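## Task

Remove the wooden spoon from the same kind of five-utensil jar and set it down lying flat on the cutting board, the midpoint of its length above the board, not touching the table, the jar or any other utensil. The other four utensils must remain in the jar and the jar must stay upright. At the end, nothing may still be gripped (utensil, jar or board), the robot must not be bearing much of the spoon's weight, and both arms and hands must be hovering clear, touching nothing, once the scene settles.

## Robot and tools

Robot: two arms, left_arm and right_arm, each ending in an identical five-finger right hand (so the hands are not mirrored). The names are labels only; left_arm sits on the +y side.

Scene frame: origin on the table top midway between the arms, +x out over the table, +z up. Result lines give each hand point's position in metres and orientation as a wxyz quaternion, plus velocities (m/s, rad/s). Printed positions can be slightly off, especially at long reach.

Hand point: a point fixed to the palm, 0.05 m in front of it, where index pad and thumb tip meet in a pinch. Its own axes: +z along the extended fingers, +y out of the palm, +x across the palm toward the little finger. Straight fingers extend 0.06-0.07 m past it along +z. A wrist bracket on the little-finger side protrudes 0.03 m beyond the point along +y and 0.11 m across the palm; it can collide. Rotating the hand shifts the point slightly.

Row layout (used by both motion tools): 28 numbers, each in [-1, 1], always both arms. First left_arm/dx, dy, dz, rx, ry, rz, then left_gripper/little, ring, middle, index, thumb_bend, thumb_turn, force_limit, speed; then the same 14 for right_arm/ and right_gripper/. dx-rz are an offset, not a pose: they are measured from the hand point's pose at the start of the action (for a call's first action, the last pose reported), expressed in the hand point's own axes. 1.0 equals 0.6 m or 180 degrees; rx, ry, rz form a single rotation vector. Finger values: +1 straight/open, -1 curled shut; thumb_bend +1 straight, -1 fully bent; thumb_turn +1 beside the palm, -1 across in front of it. A pinch is roughly index -0.22, thumb_bend -0.75, thumb_turn -0.57. force_limit maps -1..+1 to about 0..10 N at the fingertip (0..15 N for the two thumb motors) and only stops closing motion. speed maps -1..+1 from nearly zero to full (full travel in 0.6 s). No hand value means 'unchanged': to keep a hand as it is, resend its previous eight numbers, or before any were sent, its hand_measured six plus hand_force_limit and hand_speed.

execute_actions(actions): a list of actions; each action is a table of up to 15 rows, one per 1/30 s step, the last row repeated to fill 15 steps. Every row is an offset from the action's starting pose, not from the prior row. Empty list just returns state and images.

move(target, speed, stop_force, blocking): target is one 28-number row; its offsets count from the pose in the latest result showing one. Each hand point travels straight toward its goal, both finishing together, lasting 0.5-10 s (cut off at 10 s). speed is path top speed in m/s, 0.002-0.5 (default 0.25); rotation limited to twice that in rad/s. Hand values are sent at the start. stop_force (N, 13-80, shared) ends an arm's path when its wrist sensor feels that much extra push against the motion for two steps; the hand point then backs up two steps and holds. Use it with very low speed for approaching surfaces; don't rely on it when the hand rotates; omit it when pulling away from something pressed. Not allowed in the first 0.2 s. blocking=false returns after 0.5 s; then use wait or stop before sending more motion. The result adds a 'move:' line: done, off_target, moving, held, contact or fault, plus limits (paced = clipped, held = steps blocked) and distances to goal. Paths ignore obstacles and the other arm.

wait(seconds 0-10): let time pass holding commands. stop(): brake a running move. zoom_image(camera, region [x0,y0,x1,y1] pixels, max 504x504) on cam_high (896x504), cam_left_wrist or cam_right_wrist (504x504). show_instructions(): reference images. finished_scene(scene): ends the current scene (give its number) after the last command is held; irreversible.

Controller: each step the commanded pose is clipped to within 100 mm and 16 degrees of the measured one; position wins over orientation; motion lags about 0.17 s. 'Hand target' lines show the current drive goal; 'pose unreachable' means a clearance check altered commands.

Gripping: with thumb_turn fully in front, the hand can wrap objects 0.035-0.08 m across, object lying across the palm toward the wrist. Turn the thumb before arriving. A motor moves only when its target changes by at least 0.01, then locks. Close slowly (speed -0.9 or lower) for gentle grips. hand_measured, hand_stopped_by (moving, target, force, stalled, fault) and hand_load_n list six motors in send order; a lost grip shows as loads near 0.

Hazards: arms are stiff, so aiming past a contact can fault. Contact torque at a joint limit (elbow 136, wrist joints 49.1, shoulder 300 N m) or 150 N external force stops that arm for 10 s. Wrist force/torque lines are in end-effector axes, noisy (offset up to ~5.5 N), saturate near 100 N. Motors heat while holding loads; MOTOR HOT at 70 °C, brake lock at 85 °C. Never let the arms strike or press each other. Don't knock anything off the table, tip the jar, pull out other utensils, or drop or slam the utensil. The scene keeps running between replies, robot holding its last command; loose objects may occasionally be nudged. Open the hand fully and lift clear before finishing.

Each tool is called after "Emit:" by a JSON object that holds its "fn" and its "kwargs", one argument or row to a line.

## Session

Emit:
{"fn": "execute_actions", "kwargs": {
  "actions": []
}}

Scene clock: 0.00 s.
left_arm: end_effector_position=(-0.0994, +1.2205, +0.6281) hand_measured=(+1.000, +1.000, +1.000, +1.000, +1.000, +1.000) hand_load_n=(+0.0, +0.0, +0.0, +0.0, +0.0, +0.0) hand_stopped_by=(target, target, target, target, target, target) hand_force_limit=0.00 hand_speed=-0.80 end_effector_quat_wxyz=(+0.047, -0.666, +0.739, +0.087) end_effector_velocity=(+0.001, +0.000, +0.000) end_effector_angular_velocity=(+0.000, +0.000, -0.001) | right_arm: end_effector_position=(+0.0786, -1.2202, +0.5217) hand_measured=(+1.000, +1.000, +1.000, +1.000, +1.000, +1.000) hand_load_n=(+0.0, +0.0, +0.0, +0.0, +0.0, +0.0) hand_stopped_by=(target, target, target, target, target, target) hand_force_limit=0.00 hand_speed=-0.80 end_effector_quat_wxyz=(-0.042, +0.671, +0.740, -0.023) end_effector_velocity=(+0.000, -0.000, +0.000) end_effector_angular_velocity=(-0.001, -0.002, -0.001)
Joint positions: left_arm=[ 1.153 -1.552  1.363  1.589  1.468 -1.764] | right_arm=[-1.725 -1.457  1.451  1.586  1.666 -1.808]
Joint velocities: left_arm=[-0.001 -0.     0.     0.    -0.     0.   ] | right_arm=[-0.001 -0.    -0.    -0.001 -0.002 -0.   ]
Motor temperatures (°C, as the motors report them): left_arm=[31 30 32 37 40 37] | right_arm=[34 29 30 41 34 37]
Wrist force (N, on the end effector, along its own x y z axes, offset not removed): no reading
Wrist torque (N m, same axes, about the end effector's origin, offset not removed): no reading
Hand target (left_arm): -0.099, +1.220, +0.628; +0.047, -0.666, +0.739, +0.087
Hand target (right_arm): +0.079, -1.220, +0.522; -0.042, +0.671, +0.740, -0.023

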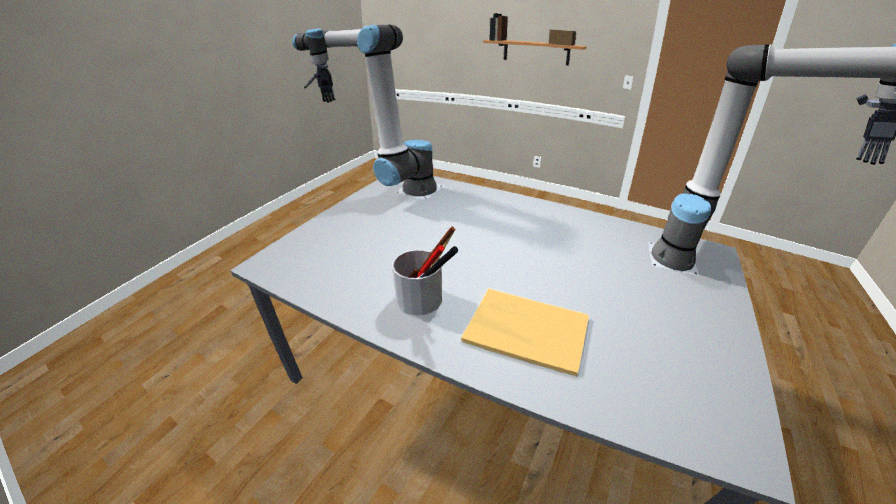

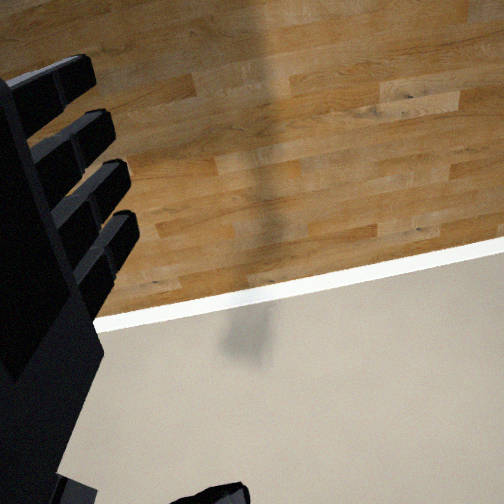

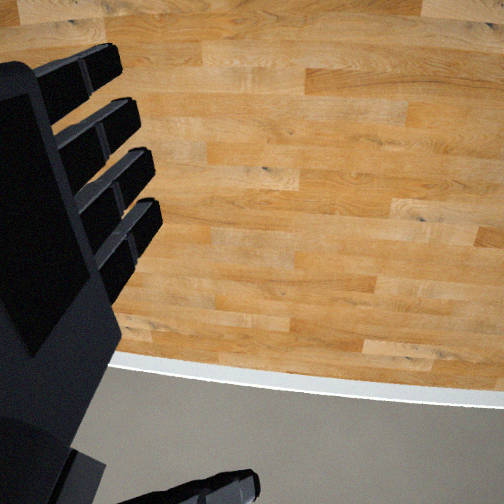

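Emit:
{"fn": "zoom_image", "kwargs": {
  "camera": "cam_high",
  "region": [380, 210, 480, 320]
}}

Emit:
{"fn": "move", "kwargs": {
  "target": [0,0,0,0,0,0,1,1,1,1,1,1,0,-0.8,0.85,0.9,0,0,0,0,1,1,1,1,1,1,0,-0.8],
  "speed": 0.4
}}

Emit:
{"fn": "move", "kwargs": {
  "target": [0,0,0,0,0,0,1,1,1,1,1,1,0,-0.8,1,0.2,0,0,0,0,1,1,1,1,1,1,0,-0.8],
  "speed": 0.4
}}

Region (380, 210, 480, 320) of cam_high's 896x504 image, scaled by 4.582, with more detail than that image has; it fills the left 458 columns of this view, and the rest is white.

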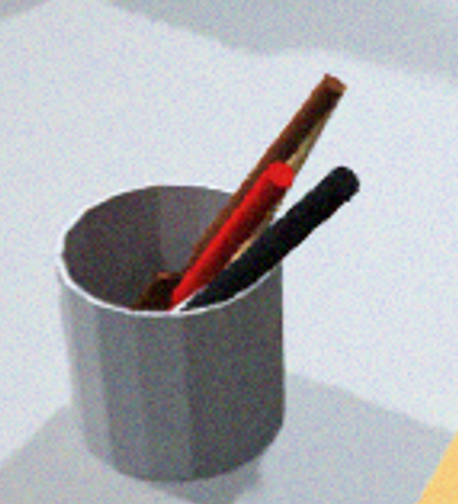

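Scene clock: 10.87 s.
left_arm: end_effector_position=(-0.0994, +1.2205, +0.6281) hand_measured=(+1.000, +1.000, +1.000, +1.000, +1.000, +1.000) hand_load_n=(+0.0, +0.0, +0.0, +0.0, +0.0, +0.0) hand_stopped_by=(target, target, target, target, target, target) hand_force_limit=0.00 hand_speed=-0.80 end_effector_quat_wxyz=(+0.047, -0.666, +0.739, +0.087) end_effector_velocity=(-0.000, +0.000, -0.000) end_effector_angular_velocity=(-0.000, +0.000, +0.000) | right_arm: end_effector_position=(+0.5665, -0.6596, +0.4891) hand_measured=(+1.000, +1.000, +1.000, +1.000, +1.000, +1.000) hand_load_n=(+0.0, +0.0, +0.0, +0.0, +0.0, +0.0) hand_stopped_by=(target, target, target, target, target, target) hand_force_limit=0.00 hand_speed=-0.80 end_effector_quat_wxyz=(-0.041, +0.671, +0.740, -0.023) end_effector_velocity=(+0.001, +0.000, -0.000) end_effector_angular_velocity=(-0.001, +0.001, -0.001)
Joint positions: left_arm=[ 1.153 -1.552  1.363  1.589  1.468 -1.764] | right_arm=[-0.28  -1.39   1.448  1.607  1.574 -0.364]
Joint velocities: left_arm=[ 0.  0.  0.  0. -0.  0.] | right_arm=[ 0.002  0.003 -0.003  0.001  0.001  0.003]
Motor temperatures (°C, as the motors report them): left_arm=[31 30 32 37 40 37] | right_arm=[34 29 30 41 34 37]
Wrist force (N, on the end effector, along its own x y z axes, offset not removed): left_arm=[3.0 2.9 0.4] | right_arm=[3.5 1.8 4.7]
Wrist torque (N m, same axes, about the end effector's origin, offset not removed): left_arm=[0.20 -0.40 0.32] | right_arm=[0.24 -0.74 0.20]
Hand target (left_arm): -0.099, +1.220, +0.628; +0.047, -0.666, +0.739, +0.087
Hand target (right_arm): +0.567, -0.660, +0.489; -0.041, +0.671, +0.740, -0.023
Off the commanded pose (left_arm): 0.000 m, 0 deg.
Off the commanded pose (right_arm): 0.002 m, 0 deg.
move: done

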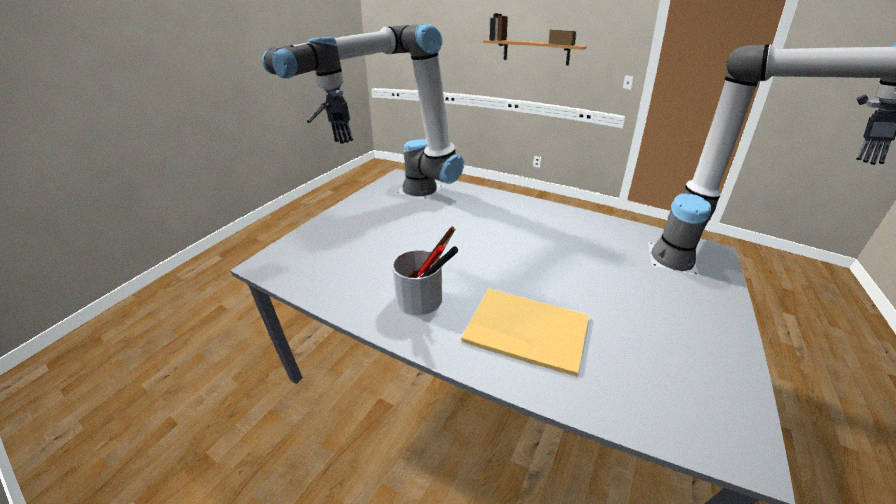

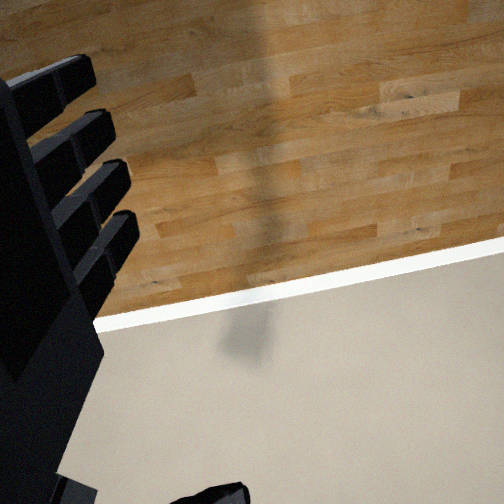

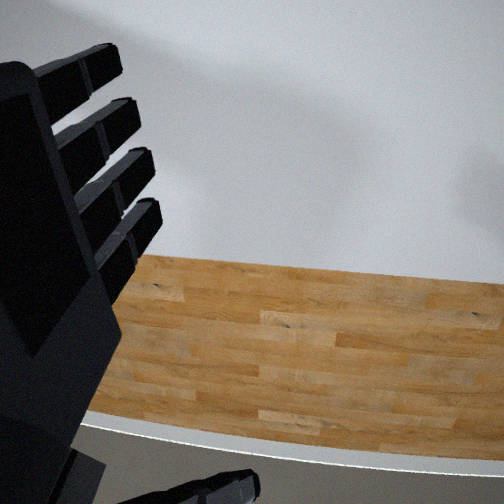

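Scene clock: 13.13 s.
left_arm: end_effector_position=(-0.0994, +1.2205, +0.6281) hand_measured=(+1.000, +1.000, +1.000, +1.000, +1.000, +1.000) hand_load_n=(+0.0, +0.0, +0.0, +0.0, +0.0, +0.0) hand_stopped_by=(target, target, target, target, target, target) hand_force_limit=0.00 hand_speed=-0.80 end_effector_quat_wxyz=(+0.047, -0.666, +0.739, +0.087) end_effector_velocity=(+0.000, -0.000, +0.000) end_effector_angular_velocity=(-0.000, +0.000, -0.000) | right_arm: end_effector_position=(+0.6283, -0.0502, +0.4964) hand_measured=(+1.000, +1.000, +1.000, +1.000, +1.000, +1.000) hand_load_n=(+0.0, +0.0, +0.0, +0.0, +0.0, +0.0) hand_stopped_by=(target, target, target, target, target, target) hand_force_limit=0.00 hand_speed=-0.80 end_effector_quat_wxyz=(-0.041, +0.671, +0.740, -0.022) end_effector_velocity=(+0.000, +0.001, +0.002) end_effector_angular_velocity=(-0.003, +0.003, -0.002)
Joint positions: left_arm=[ 1.153 -1.552  1.363  1.589  1.468 -1.764] | right_arm=[ 0.562 -0.709  0.386  1.959  1.503  0.476]
Joint velocities: left_arm=[-0. -0.  0.  0. -0.  0.] | right_arm=[ 0.001  0.012 -0.024  0.016  0.     0.003]
Motor temperatures (°C, as the motors report them): left_arm=[31 30 32 37 40 37] | right_arm=[34 29 30 41 34 37]
Wrist force (N, on the end effector, along its own x y z axes, offset not removed): left_arm=[3.1 -0.2 2.1] | right_arm=[2.7 3.9 2.4]
Wrist torque (N m, same axes, about the end effector's origin, offset not removed): left_arm=[-0.23 -0.77 0.38] | right_arm=[0.74 -0.45 0.29]
Hand target (left_arm): -0.099, +1.220, +0.628; +0.047, -0.666, +0.739, +0.087
Hand target (right_arm): +0.628, -0.050, +0.496; -0.041, +0.671, +0.740, -0.023
Off the commanded pose (left_arm): 0.000 m, 0 deg.
Off the commanded pose (right_arm): 0.001 m, 0 deg.
move: done

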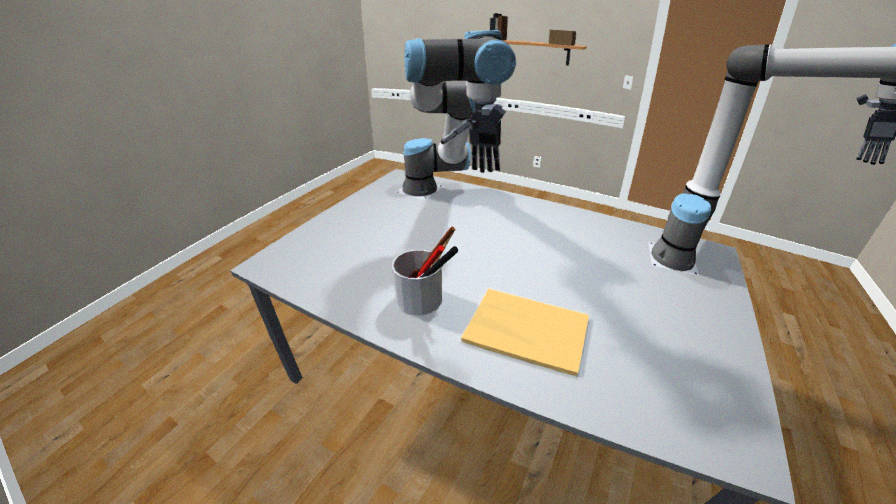

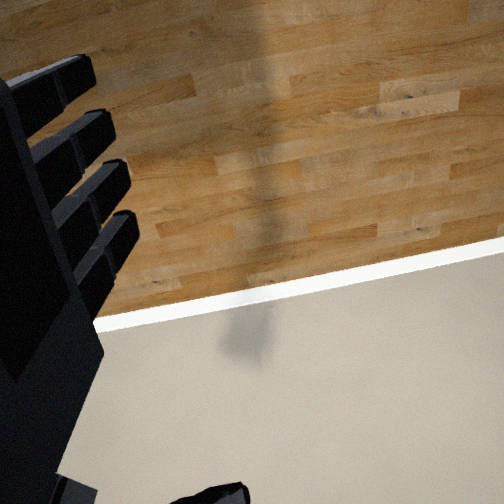

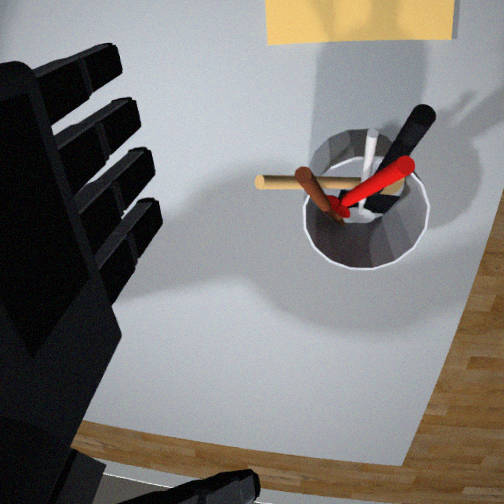

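Emit:
{"fn": "zoom_image", "kwargs": {
  "camera": "cam_right_wrist",
  "region": [245, 90, 455, 290]
}}

Region (245, 90, 455, 290) of cam_right_wrist's 504x504 image, scaled by 2.400, with more detail than that image has; it fills the top 480 rows of this view, and the rest is white.

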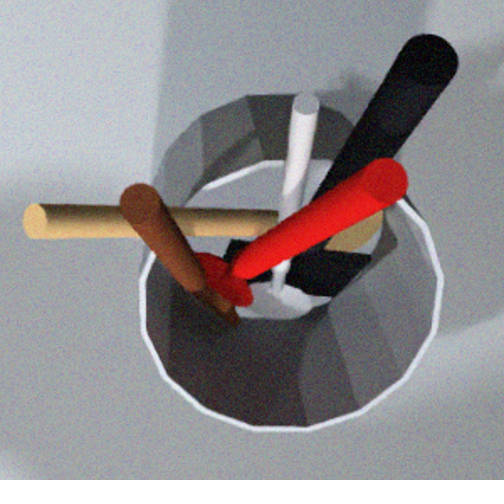

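Emit:
{"fn": "move", "kwargs": {
  "target": [0,0,0,0,0,0,1,1,1,1,1,1,0,-0.8,-0.042,-0.232,0.323,-0.387,0.446,0.051,1,1,0.9,0.9,-0.75,-0.85,-0.4,0],
  "speed": 0.4
}}

Emit:
{"fn": "move", "kwargs": {
  "target": [0,0,0,0,0,0,1,1,1,1,1,1,0,-0.8,-0.2,0,0,0,0,0,1,1,0.9,0.9,-0.75,-0.85,-0.4,0],
  "speed": 0.2
}}

Scene clock: 33.37 s.
left_arm: end_effector_position=(-0.0994, +1.2205, +0.6281) hand_measured=(+1.000, +1.000, +1.000, +1.000, +1.000, +1.000) hand_load_n=(+0.0, +0.0, +0.0, +0.0, +0.0, +0.0) hand_stopped_by=(target, target, target, target, target, target) hand_force_limit=0.00 hand_speed=-0.80 end_effector_quat_wxyz=(+0.047, -0.666, +0.739, +0.087) end_effector_velocity=(+0.001, +0.000, +0.000) end_effector_angular_velocity=(+0.000, +0.000, -0.001) | right_arm: end_effector_position=(+0.4745, -0.0848, +0.3162) hand_measured=(+1.000, +1.000, +0.900, +0.900, -0.750, -0.850) hand_load_n=(+0.0, +0.0, +0.0, +0.0, +0.0, +0.0) hand_stopped_by=(target, target, target, target, target, target) hand_force_limit=-0.40 hand_speed=0.00 end_effector_quat_wxyz=(-0.117, +0.487, +0.382, +0.776) end_effector_velocity=(+0.000, -0.001, -0.001) end_effector_angular_velocity=(+0.005, -0.006, -0.003)
Joint positions: left_arm=[ 1.153 -1.552  1.363  1.589  1.468 -1.764] | right_arm=[ 0.608 -1.43   2.255 -1.064  1.383  1.101]
Joint velocities: left_arm=[-0.001  0.    -0.    -0.    -0.    -0.   ] | right_arm=[ 0.     0.005  0.003 -0.015  0.003 -0.   ]
Motor temperatures (°C, as the motors report them): left_arm=[31 30 32 37 40 37] | right_arm=[34 29 30 41 34 37]
Wrist force (N, on the end effector, along its own x y z axes, offset not removed): left_arm=[4.1 -1.3 1.2] | right_arm=[3.8 1.1 3.9]
Wrist torque (N m, same axes, about the end effector's origin, offset not removed): left_arm=[-0.35 -0.77 0.19] | right_arm=[0.21 -0.64 0.19]
Hand target (left_arm): -0.099, +1.220, +0.628; +0.047, -0.666, +0.739, +0.087
Hand target (right_arm): +0.475, -0.085, +0.316; -0.117, +0.487, +0.382, +0.777
Off the commanded pose (left_arm): 0.000 m, 0 deg.
Off the commanded pose (right_arm): 0.001 m, 0 deg.
move: done

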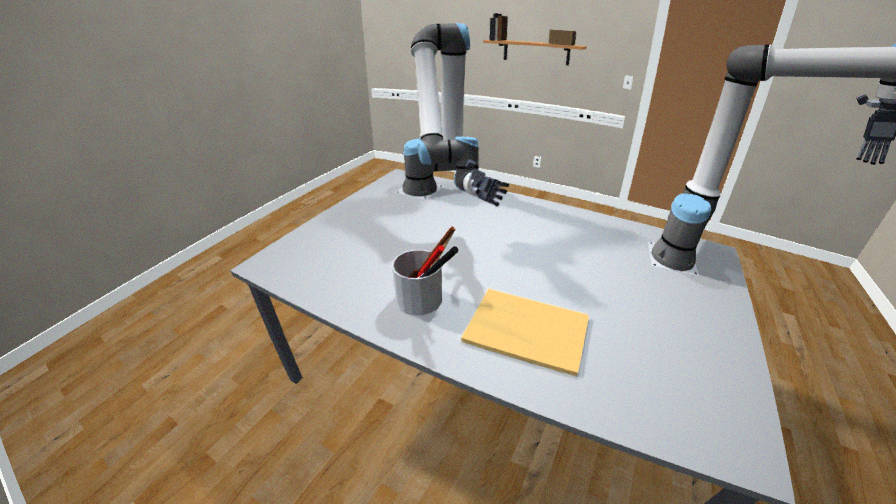

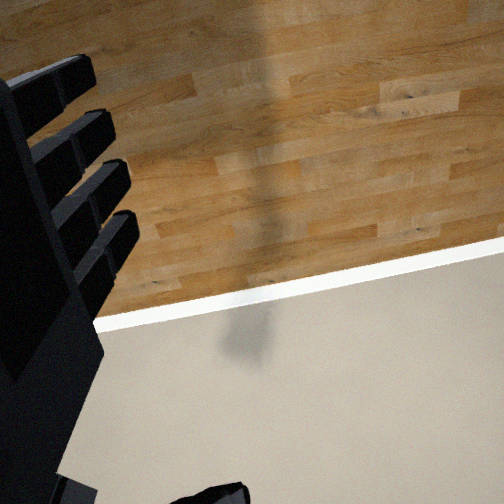

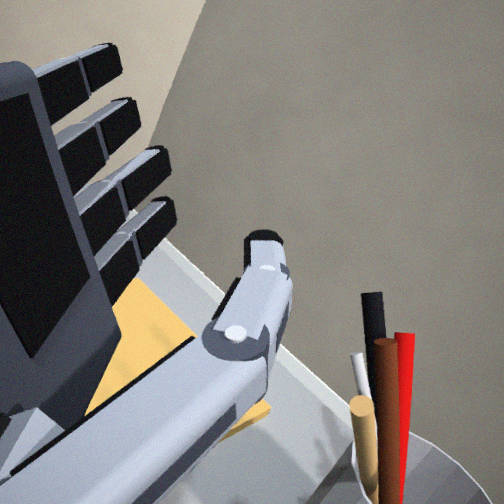

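Scene clock: 34.47 s.
left_arm: end_effector_position=(-0.0994, +1.2205, +0.6281) hand_measured=(+1.000, +1.000, +1.000, +1.000, +1.000, +1.000) hand_load_n=(+0.0, +0.0, +0.0, +0.0, +0.0, +0.0) hand_stopped_by=(target, target, target, target, target, target) hand_force_limit=0.00 hand_speed=-0.80 end_effector_quat_wxyz=(+0.047, -0.666, +0.739, +0.087) end_effector_velocity=(-0.000, +0.000, +0.000) end_effector_angular_velocity=(+0.000, +0.000, +0.000) | right_arm: end_effector_position=(+0.5339, -0.1076, +0.2145) hand_measured=(+1.000, +1.000, +0.900, +0.900, -0.750, -0.850) hand_load_n=(+0.0, +0.0, +0.0, +0.0, +0.0, +0.0) hand_stopped_by=(target, target, target, target, target, target) hand_force_limit=-0.40 hand_speed=0.00 end_effector_quat_wxyz=(-0.117, +0.487, +0.382, +0.776) end_effector_velocity=(+0.001, -0.000, -0.001) end_effector_angular_velocity=(-0.000, -0.001, -0.001)
Joint positions: left_arm=[ 1.153 -1.552  1.363  1.589  1.468 -1.764] | right_arm=[ 0.507 -1.232  2.271 -1.285  1.286  1.126]
Joint velocities: left_arm=[ 0.  0. -0.  0. -0. -0.] | right_arm=[-0.002  0.004 -0.001 -0.004 -0.001 -0.001]
Motor temperatures (°C, as the motors report them): left_arm=[31 30 32 37 40 37] | right_arm=[34 29 30 41 34 37]
Wrist force (N, on the end effector, along its own x y z axes, offset not removed): left_arm=[0.5 0.7 1.0] | right_arm=[4.0 1.4 3.1]
Wrist torque (N m, same axes, about the end effector's origin, offset not removed): left_arm=[-0.17 -0.16 0.07] | right_arm=[0.42 -0.69 0.18]
Hand target (left_arm): -0.099, +1.220, +0.628; +0.047, -0.666, +0.739, +0.087
Hand target (right_arm): +0.534, -0.108, +0.214; -0.117, +0.487, +0.382, +0.776
Off the commanded pose (left_arm): 0.000 m, 0 deg.
Off the commanded pose (right_arm): 0.000 m, 0 deg.
move: done

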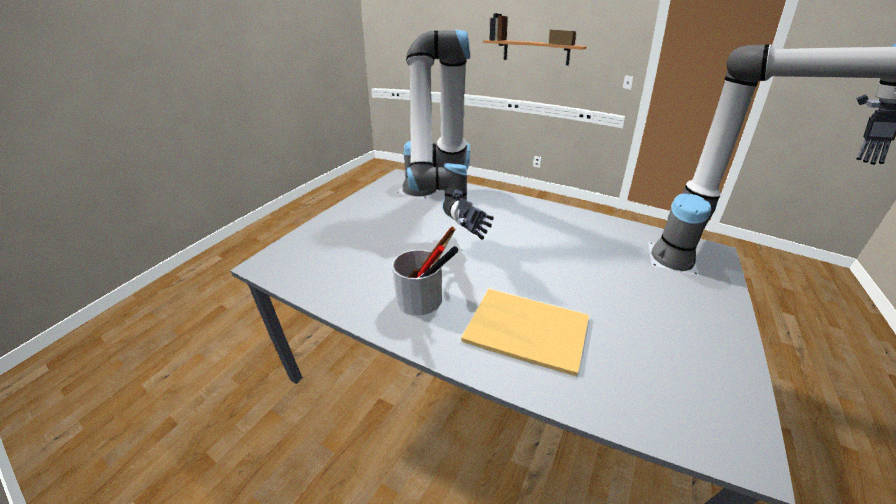

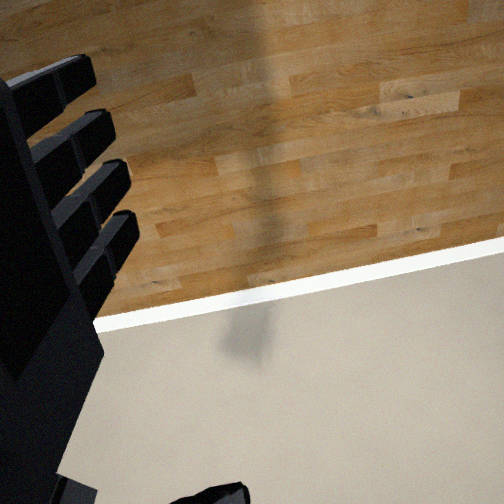

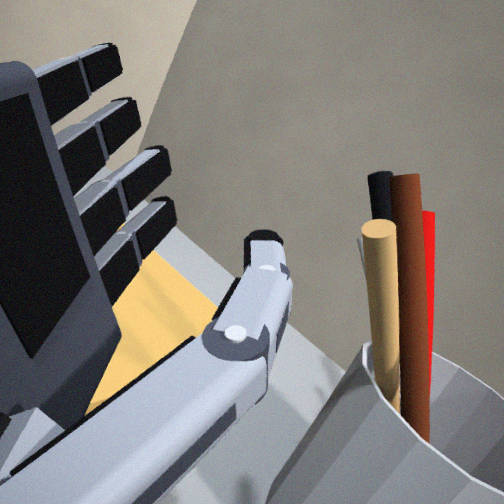

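Emit:
{"fn": "move", "kwargs": {
  "target": [0,0,0,0,0,0,1,1,1,1,1,1,0,-0.8,-0.067,0.065,-0.025,0.14,0,0,1,1,0.9,0.9,-0.75,-0.85,-0.4,0],
  "speed": 0.15
}}

Emit:
{"fn": "move", "kwargs": {
  "target": [0,0,0,0,0,0,1,1,1,1,1,1,0,-0.8,0,0.03,0,0,0,0,1,1,0.9,0.9,-0.75,-0.85,-0.4,0],
  "speed": 0.05
}}

Scene clock: 42.57 s.
left_arm: end_effector_position=(-0.0994, +1.2205, +0.6281) hand_measured=(+1.000, +1.000, +1.000, +1.000, +1.000, +1.000) hand_load_n=(+0.0, +0.0, +0.0, +0.0, +0.0, +0.0) hand_stopped_by=(target, target, target, target, target, target) hand_force_limit=0.00 hand_speed=-0.80 end_effector_quat_wxyz=(+0.047, -0.666, +0.739, +0.087) end_effector_velocity=(-0.000, +0.000, -0.000) end_effector_angular_velocity=(-0.000, +0.000, +0.000) | right_arm: end_effector_position=(+0.5657, -0.1524, +0.1957) hand_measured=(+1.000, +1.000, +0.900, +0.900, -0.750, -0.850) hand_load_n=(+0.0, +0.0, +0.0, +0.0, +0.0, +0.0) hand_stopped_by=(target, target, target, target, target, target) hand_force_limit=-0.40 hand_speed=0.00 end_effector_quat_wxyz=(-0.221, +0.450, +0.542, +0.675) end_effector_velocity=(+0.001, -0.001, -0.001) end_effector_angular_velocity=(-0.008, +0.004, +0.006)
Joint positions: left_arm=[ 1.153 -1.552  1.363  1.589  1.468 -1.764] | right_arm=[ 0.211 -1.28   2.217 -0.95   0.602  1.02 ]
Joint velocities: left_arm=[ 0.  0.  0.  0. -0. -0.] | right_arm=[-0.004  0.001 -0.005  0.02  -0.01  -0.012]
Motor temperatures (°C, as the motors report them): left_arm=[31 30 33 37 40 37] | right_arm=[34 29 30 41 34 37]
Wrist force (N, on the end effector, along its own x y z axes, offset not removed): left_arm=[-2.8 -1.7 1.1] | right_arm=[2.7 2.9 0.7]
Wrist torque (N m, same axes, about the end effector's origin, offset not removed): left_arm=[-0.53 0.33 -0.23] | right_arm=[0.74 -0.49 0.23]
Hand target (left_arm): -0.099, +1.220, +0.628; +0.047, -0.666, +0.739, +0.087
Hand target (right_arm): +0.566, -0.152, +0.196; -0.221, +0.450, +0.542, +0.674
Off the commanded pose (left_arm): 0.000 m, 0 deg.
Off the commanded pose (right_arm): 0.000 m, 0 deg.
move: done

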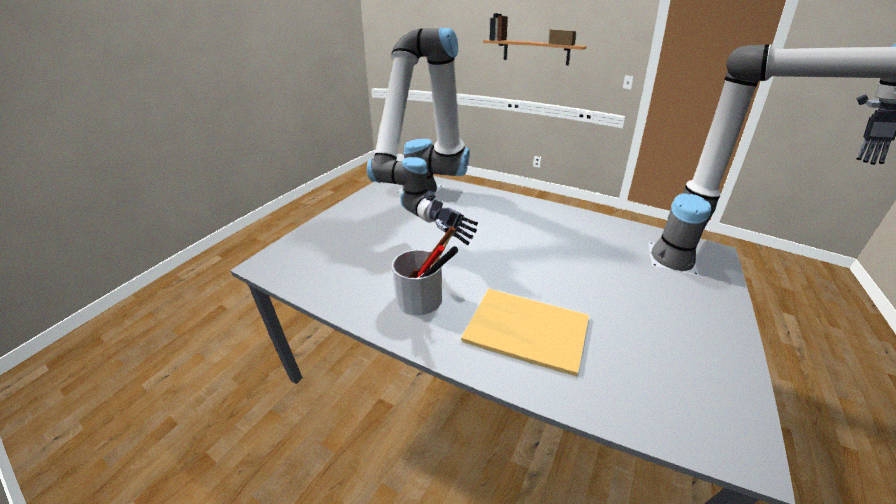

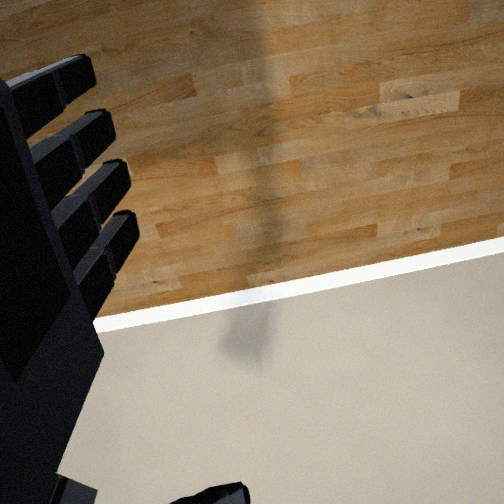

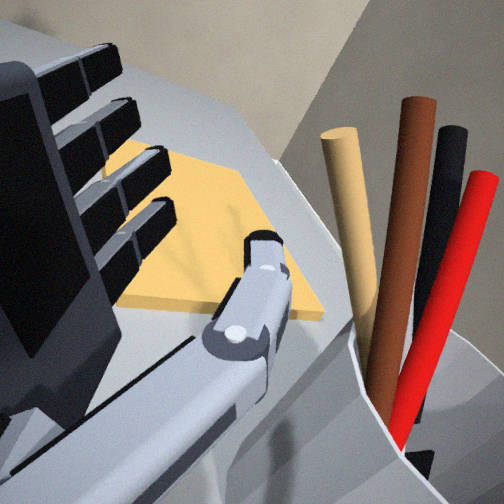

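Scene clock: 43.37 s.
left_arm: end_effector_position=(-0.0994, +1.2205, +0.6281) hand_measured=(+1.000, +1.000, +1.000, +1.000, +1.000, +1.000) hand_load_n=(+0.0, +0.0, +0.0, +0.0, +0.0, +0.0) hand_stopped_by=(target, target, target, target, target, target) hand_force_limit=0.00 hand_speed=-0.80 end_effector_quat_wxyz=(+0.047, -0.666, +0.739, +0.087) end_effector_velocity=(+0.000, +0.000, -0.000) end_effector_angular_velocity=(-0.000, +0.001, -0.000) | right_arm: end_effector_position=(+0.5798, -0.1580, +0.2052) hand_measured=(+1.000, +1.000, +0.900, +0.900, -0.750, -0.850) hand_load_n=(+0.0, +0.0, +0.0, +0.0, +0.0, +0.0) hand_stopped_by=(target, target, target, target, target, target) hand_force_limit=-0.40 hand_speed=0.00 end_effector_quat_wxyz=(-0.221, +0.450, +0.542, +0.675) end_effector_velocity=(+0.002, -0.001, +0.001) end_effector_angular_velocity=(+0.000, -0.001, -0.001)
Joint positions: left_arm=[ 1.153 -1.552  1.363  1.589  1.468 -1.764] | right_arm=[ 0.195 -1.284  2.194 -0.925  0.586  1.021]
Joint velocities: left_arm=[-0.001  0.     0.     0.    -0.001 -0.   ] | right_arm=[-0.002 -0.    -0.002  0.001 -0.001  0.   ]
Motor temperatures (°C, as the motors report them): left_arm=[31 30 33 37 40 37] | right_arm=[34 29 30 41 34 37]
Wrist force (N, on the end effector, along its own x y z axes, offset not removed): left_arm=[1.8 -3.2 -3.5] | right_arm=[3.8 1.9 2.6]
Wrist torque (N m, same axes, about the end effector's origin, offset not removed): left_arm=[-0.56 -0.06 0.17] | right_arm=[0.48 -0.62 0.24]
Hand target (left_arm): -0.099, +1.220, +0.628; +0.047, -0.666, +0.739, +0.087
Hand target (right_arm): +0.580, -0.158, +0.205; -0.221, +0.450, +0.542, +0.675
Off the commanded pose (left_arm): 0.000 m, 0 deg.
Off the commanded pose (right_arm): 0.000 m, 0 deg.
move: done

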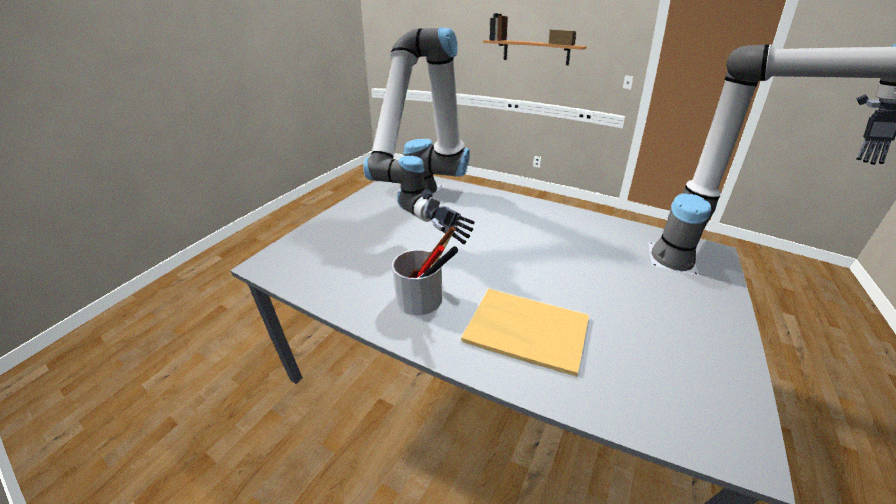

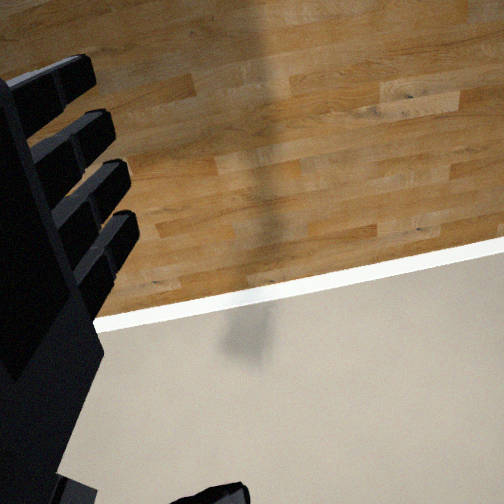

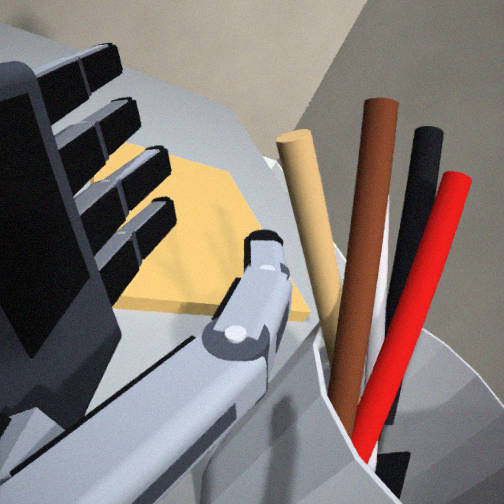

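Emit:
{"fn": "move", "kwargs": {
  "target": [0,0,0,0,0,0,1,1,1,1,1,1,0,-0.8,-0.013,0.058,0.01,0,0,0,1,1,0.9,0.9,-0.75,-0.85,-0.4,0],
  "speed": 0.06
}}

Emit:
{"fn": "move", "kwargs": {
  "target": [0,0,0,0,0,0,1,1,1,1,1,1,0,-0.8,0,0,0.04,0,0,0,1,1,0.9,0.9,-0.75,-0.85,-0.4,0],
  "speed": 0.04
}}

Scene clock: 48.40 s.
left_arm: end_effector_position=(-0.0994, +1.2205, +0.6281) hand_measured=(+1.000, +1.000, +1.000, +1.000, +1.000, +1.000) hand_load_n=(+0.0, +0.0, +0.0, +0.0, +0.0, +0.0) hand_stopped_by=(target, target, target, target, target, target) hand_force_limit=0.00 hand_speed=-0.80 end_effector_quat_wxyz=(+0.047, -0.666, +0.739, +0.087) end_effector_velocity=(+0.000, +0.000, +0.000) end_effector_angular_velocity=(+0.000, +0.000, -0.001) | right_arm: end_effector_position=(+0.6131, -0.1648, +0.2170) hand_measured=(+1.000, +1.000, +0.900, +0.900, -0.750, -0.850) hand_load_n=(+0.0, +0.0, +0.0, +0.0, +0.0, +0.0) hand_stopped_by=(target, target, target, target, target, target) hand_force_limit=-0.40 hand_speed=0.00 end_effector_quat_wxyz=(-0.221, +0.450, +0.542, +0.675) end_effector_velocity=(+0.001, -0.000, -0.000) end_effector_angular_velocity=(-0.001, -0.000, +0.001)
Joint positions: left_arm=[ 1.153 -1.552  1.363  1.589  1.468 -1.764] | right_arm=[ 0.171 -1.268  2.138 -0.885  0.561  1.022]
Joint velocities: left_arm=[-0.001  0.    -0.     0.    -0.    -0.   ] | right_arm=[-0.     0.001 -0.001  0.001 -0.001 -0.001]
Motor temperatures (°C, as the motors report them): left_arm=[31 30 33 37 40 37] | right_arm=[34 29 30 41 34 37]
Wrist force (N, on the end effector, along its own x y z axes, offset not removed): left_arm=[2.9 -2.2 -3.9] | right_arm=[3.1 1.1 1.9]
Wrist torque (N m, same axes, about the end effector's origin, offset not removed): left_arm=[-0.31 -0.29 0.22] | right_arm=[0.30 -0.45 0.16]
Hand target (left_arm): -0.099, +1.220, +0.628; +0.047, -0.666, +0.739, +0.087
Hand target (right_arm): +0.613, -0.165, +0.217; -0.221, +0.450, +0.542, +0.675
Off the commanded pose (left_arm): 0.000 m, 0 deg.
Off the commanded pose (right_arm): 0.000 m, 0 deg.
move: done

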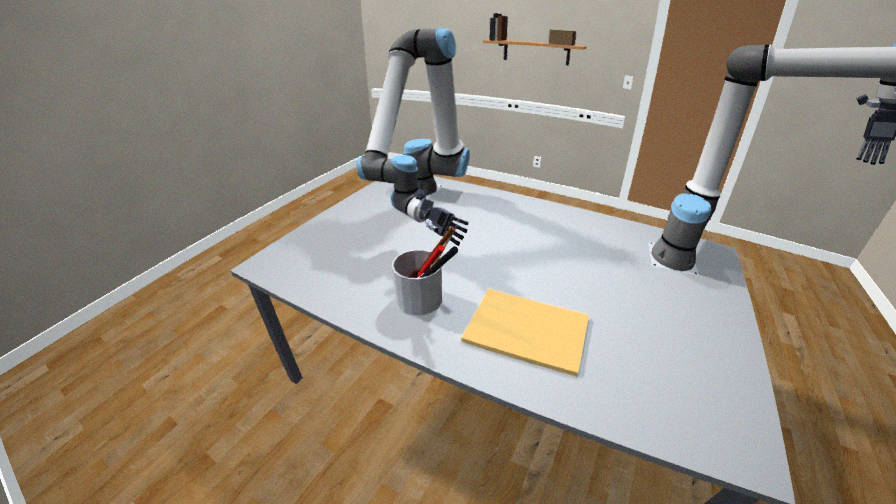

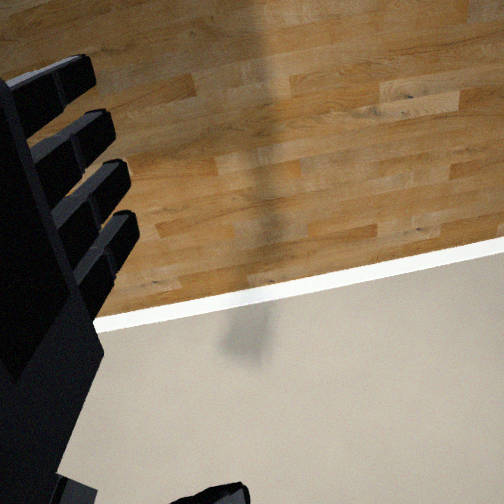

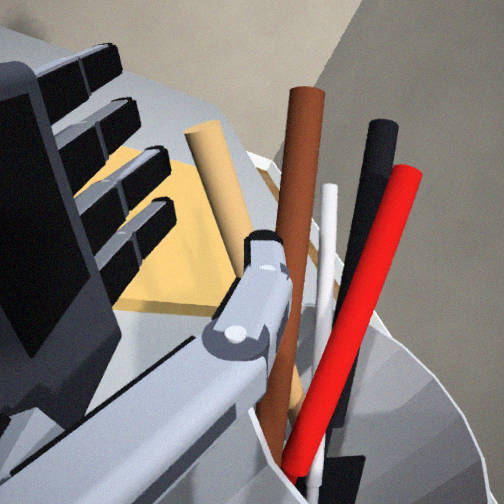

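Scene clock: 49.33 s.
left_arm: end_effector_position=(-0.0994, +1.2205, +0.6281) hand_measured=(+1.000, +1.000, +1.000, +1.000, +1.000, +1.000) hand_load_n=(+0.0, +0.0, +0.0, +0.0, +0.0, +0.0) hand_stopped_by=(target, target, target, target, target, target) hand_force_limit=0.00 hand_speed=-0.80 end_effector_quat_wxyz=(+0.047, -0.666, +0.739, +0.087) end_effector_velocity=(+0.000, -0.000, -0.000) end_effector_angular_velocity=(-0.000, -0.001, -0.000) | right_arm: end_effector_position=(+0.6219, -0.1426, +0.2172) hand_measured=(+1.000, +1.000, +0.900, +0.900, -0.750, -0.850) hand_load_n=(+0.0, +0.0, +0.0, +0.0, +0.0, +0.0) hand_stopped_by=(target, target, target, target, target, target) hand_force_limit=-0.40 hand_speed=0.00 end_effector_quat_wxyz=(-0.221, +0.450, +0.542, +0.675) end_effector_velocity=(+0.000, +0.001, -0.000) end_effector_angular_velocity=(-0.001, -0.001, +0.001)
Joint positions: left_arm=[ 1.153 -1.552  1.363  1.589  1.468 -1.764] | right_arm=[ 0.206 -1.245  2.102 -0.872  0.597  1.021]
Joint velocities: left_arm=[-0.    -0.     0.     0.     0.001 -0.   ] | right_arm=[ 0.002  0.002 -0.002  0.001  0.001 -0.002]
Motor temperatures (°C, as the motors report them): left_arm=[31 30 33 37 40 37] | right_arm=[34 29 30 41 34 37]
Wrist force (N, on the end effector, along its own x y z axes, offset not removed): left_arm=[3.1 -1.6 0.2] | right_arm=[4.0 2.8 2.9]
Wrist torque (N m, same axes, about the end effector's origin, offset not removed): left_arm=[-0.43 -0.40 0.22] | right_arm=[0.59 -0.67 0.31]
Hand target (left_arm): -0.099, +1.220, +0.628; +0.047, -0.666, +0.739, +0.087
Hand target (right_arm): +0.622, -0.142, +0.217; -0.221, +0.450, +0.542, +0.675
Off the commanded pose (left_arm): 0.000 m, 0 deg.
Off the commanded pose (right_arm): 0.000 m, 0 deg.
move: done

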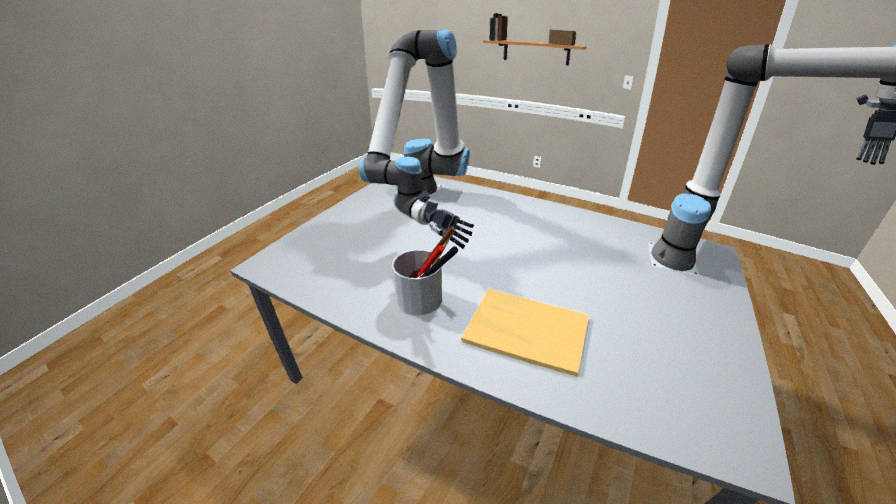

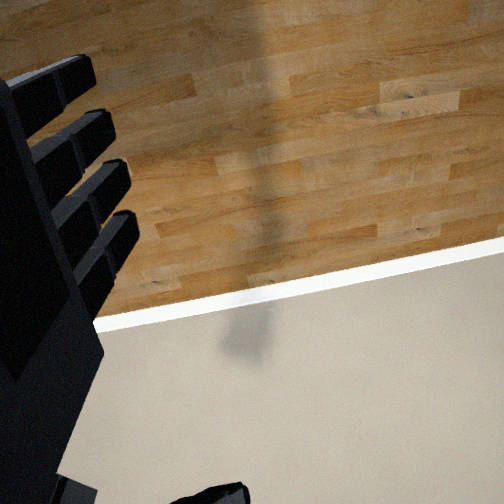

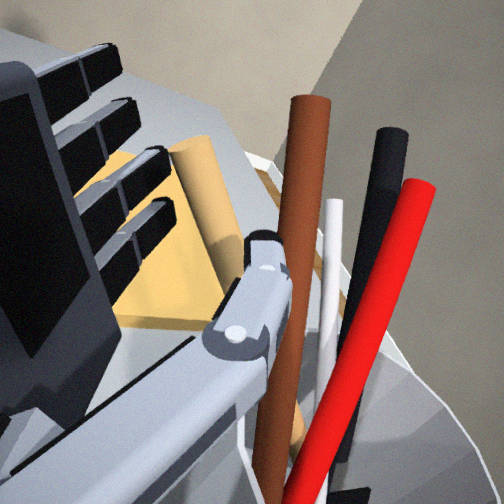

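Align a bit (rz −9°, back 4 mm) and close.

Emit:
{"fn": "move", "kwargs": {
  "target": [0,0,0,0,0,0,1,1,1,1,1,1,0,-0.8,0,-0.004,0,0,0,-0.05,1,1,0.9,0.9,-0.75,-0.85,-0.4,0],
  "speed": 0.1
}}

Emit:
{"fn": "move", "kwargs": {
  "target": [0,0,0,0,0,0,1,1,1,1,1,1,0,-0.8,0,0,0,0,0,0,1,1,-0.5,-0.5,-0.75,-0.85,0.1,-0.6]
}}

Scene clock: 54.37 s.
left_arm: end_effector_position=(-0.0994, +1.2205, +0.6281) hand_measured=(+1.000, +1.000, +1.000, +1.000, +1.000, +1.000) hand_load_n=(+0.0, +0.0, +0.0, +0.0, +0.0, +0.0) hand_stopped_by=(target, target, target, target, target, target) hand_force_limit=0.00 hand_speed=-0.80 end_effector_quat_wxyz=(+0.047, -0.666, +0.739, +0.087) end_effector_velocity=(+0.000, +0.000, -0.000) end_effector_angular_velocity=(-0.000, -0.001, +0.000) | right_arm: end_effector_position=(+0.6199, -0.1418, +0.2159) hand_measured=(+1.000, +1.000, +0.900, +0.900, -0.750, -0.850) hand_load_n=(+0.0, +0.0, +0.0, +0.0, +0.0, +0.0) hand_stopped_by=(target, target, target, target, target, target) hand_force_limit=-0.40 hand_speed=0.00 end_effector_quat_wxyz=(-0.167, +0.406, +0.575, +0.690) end_effector_velocity=(-0.001, -0.000, -0.001) end_effector_angular_velocity=(-0.004, -0.004, +0.000)
Joint positions: left_arm=[ 1.153 -1.552  1.363  1.589  1.468 -1.764] | right_arm=[ 0.207 -1.228  2.108 -0.894  0.597  0.864]
Joint velocities: left_arm=[ 0.     0.    -0.    -0.     0.001  0.   ] | right_arm=[-0.     0.001  0.001  0.002 -0.001 -0.008]
Motor temperatures (°C, as the motors report them): left_arm=[31 30 33 37 40 37] | right_arm=[34 29 30 41 34 37]
Wrist force (N, on the end effector, along its own x y z axes, offset not removed): left_arm=[2.4 -2.2 3.1] | right_arm=[3.2 2.3 2.6]
Wrist torque (N m, same axes, about the end effector's origin, offset not removed): left_arm=[-0.67 -0.56 0.30] | right_arm=[0.47 -0.59 0.28]
Hand target (left_arm): -0.099, +1.220, +0.628; +0.047, -0.666, +0.739, +0.087
Hand target (right_arm): +0.620, -0.142, +0.216; -0.167, +0.406, +0.576, +0.690
Off the commanded pose (left_arm): 0.000 m, 0 deg.
Off the commanded pose (right_arm): 0.000 m, 0 deg.
move: done

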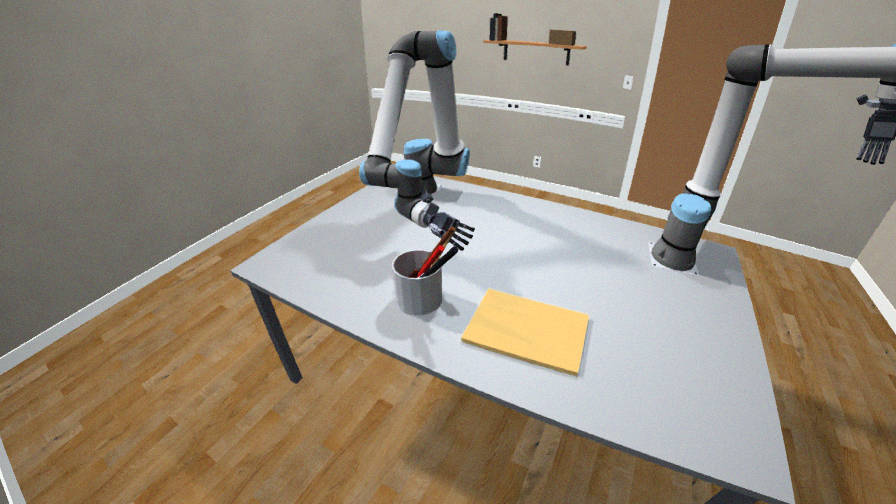

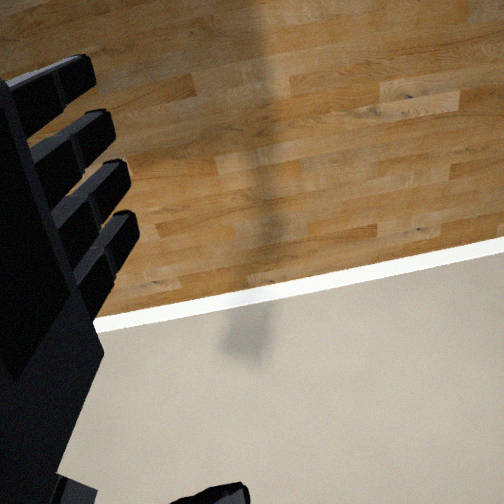

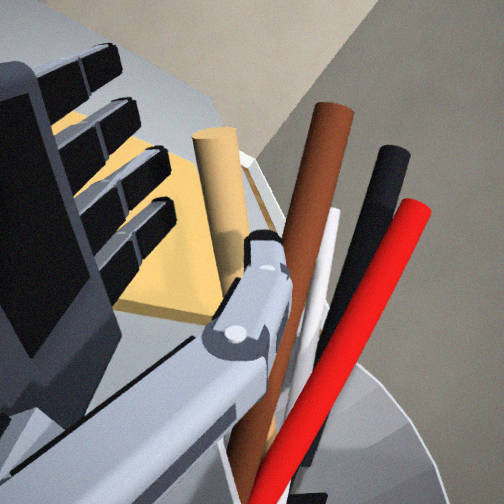

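Scene clock: 56.37 s.
left_arm: end_effector_position=(-0.0994, +1.2205, +0.6281) hand_measured=(+1.000, +1.000, +1.000, +1.000, +1.000, +1.000) hand_load_n=(+0.0, +0.0, +0.0, +0.0, +0.0, +0.0) hand_stopped_by=(target, target, target, target, target, target) hand_force_limit=0.00 hand_speed=-0.80 end_effector_quat_wxyz=(+0.047, -0.666, +0.739, +0.087) end_effector_velocity=(+0.000, +0.000, -0.000) end_effector_angular_velocity=(+0.000, +0.001, -0.001) | right_arm: end_effector_position=(+0.6199, -0.1418, +0.2159) hand_measured=(+1.000, +1.000, -0.250, -0.250, -0.750, -0.850) hand_load_n=(+0.0, +0.0, +9.5, +10.5, +1.5, +0.0) hand_stopped_by=(target, target, force, force, target, target) hand_force_limit=0.10 hand_speed=-0.60 end_effector_quat_wxyz=(-0.167, +0.406, +0.575, +0.690) end_effector_velocity=(+0.000, -0.001, -0.000) end_effector_angular_velocity=(-0.000, -0.001, -0.000)
Joint positions: left_arm=[ 1.153 -1.552  1.363  1.589  1.468 -1.764] | right_arm=[ 0.207 -1.228  2.108 -0.894  0.597  0.864]
Joint velocities: left_arm=[-0.001  0.    -0.    -0.    -0.001  0.   ] | right_arm=[-0.001 -0.     0.001 -0.001 -0.001 -0.   ]
Motor temperatures (°C, as the motors report them): left_arm=[31 30 33 37 40 37] | right_arm=[34 29 30 41 34 37]
Wrist force (N, on the end effector, along its own x y z axes, offset not removed): left_arm=[4.3 0.4 3.0] | right_arm=[2.0 0.7 2.7]
Wrist torque (N m, same axes, about the end effector's origin, offset not removed): left_arm=[-0.26 -1.06 0.34] | right_arm=[0.33 -0.36 0.12]
Hand target (left_arm): -0.099, +1.220, +0.628; +0.047, -0.666, +0.739, +0.087
Hand target (right_arm): +0.620, -0.142, +0.216; -0.167, +0.406, +0.575, +0.690
Off the commanded pose (left_arm): 0.000 m, 0 deg.
Off the commanded pose (right_arm): 0.000 m, 0 deg.
move: done

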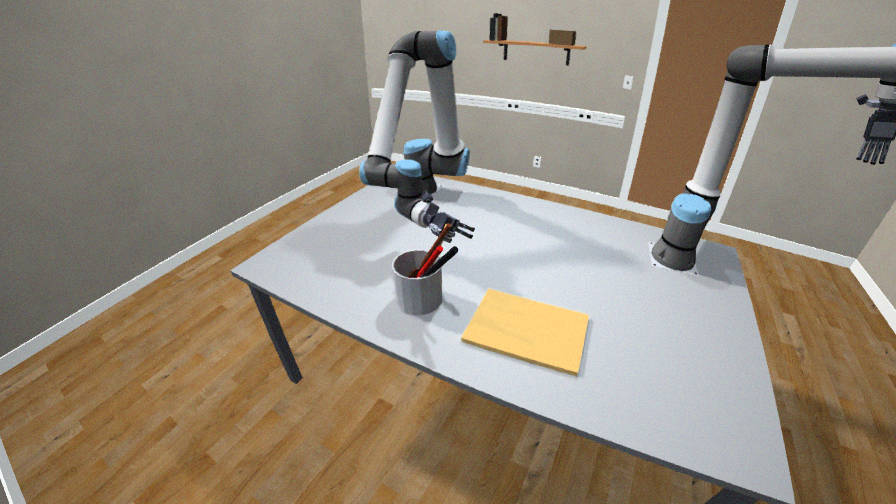

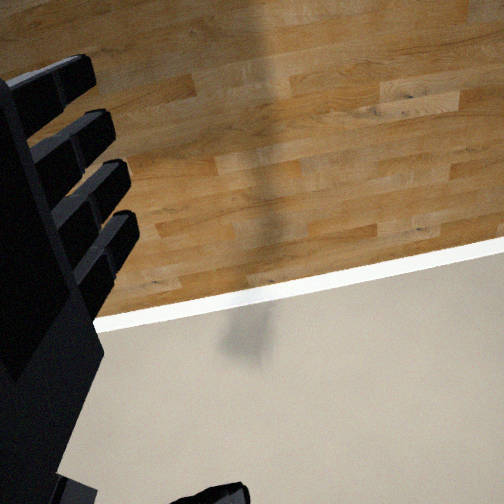

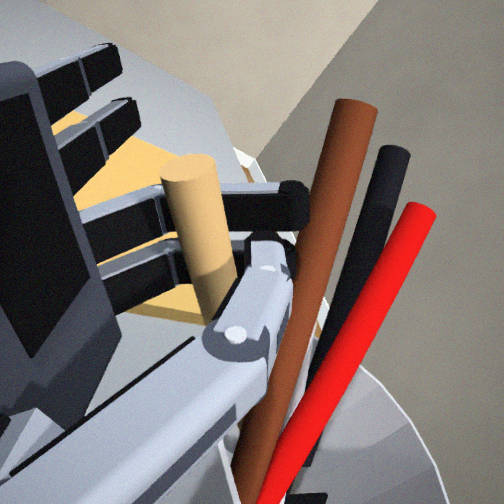

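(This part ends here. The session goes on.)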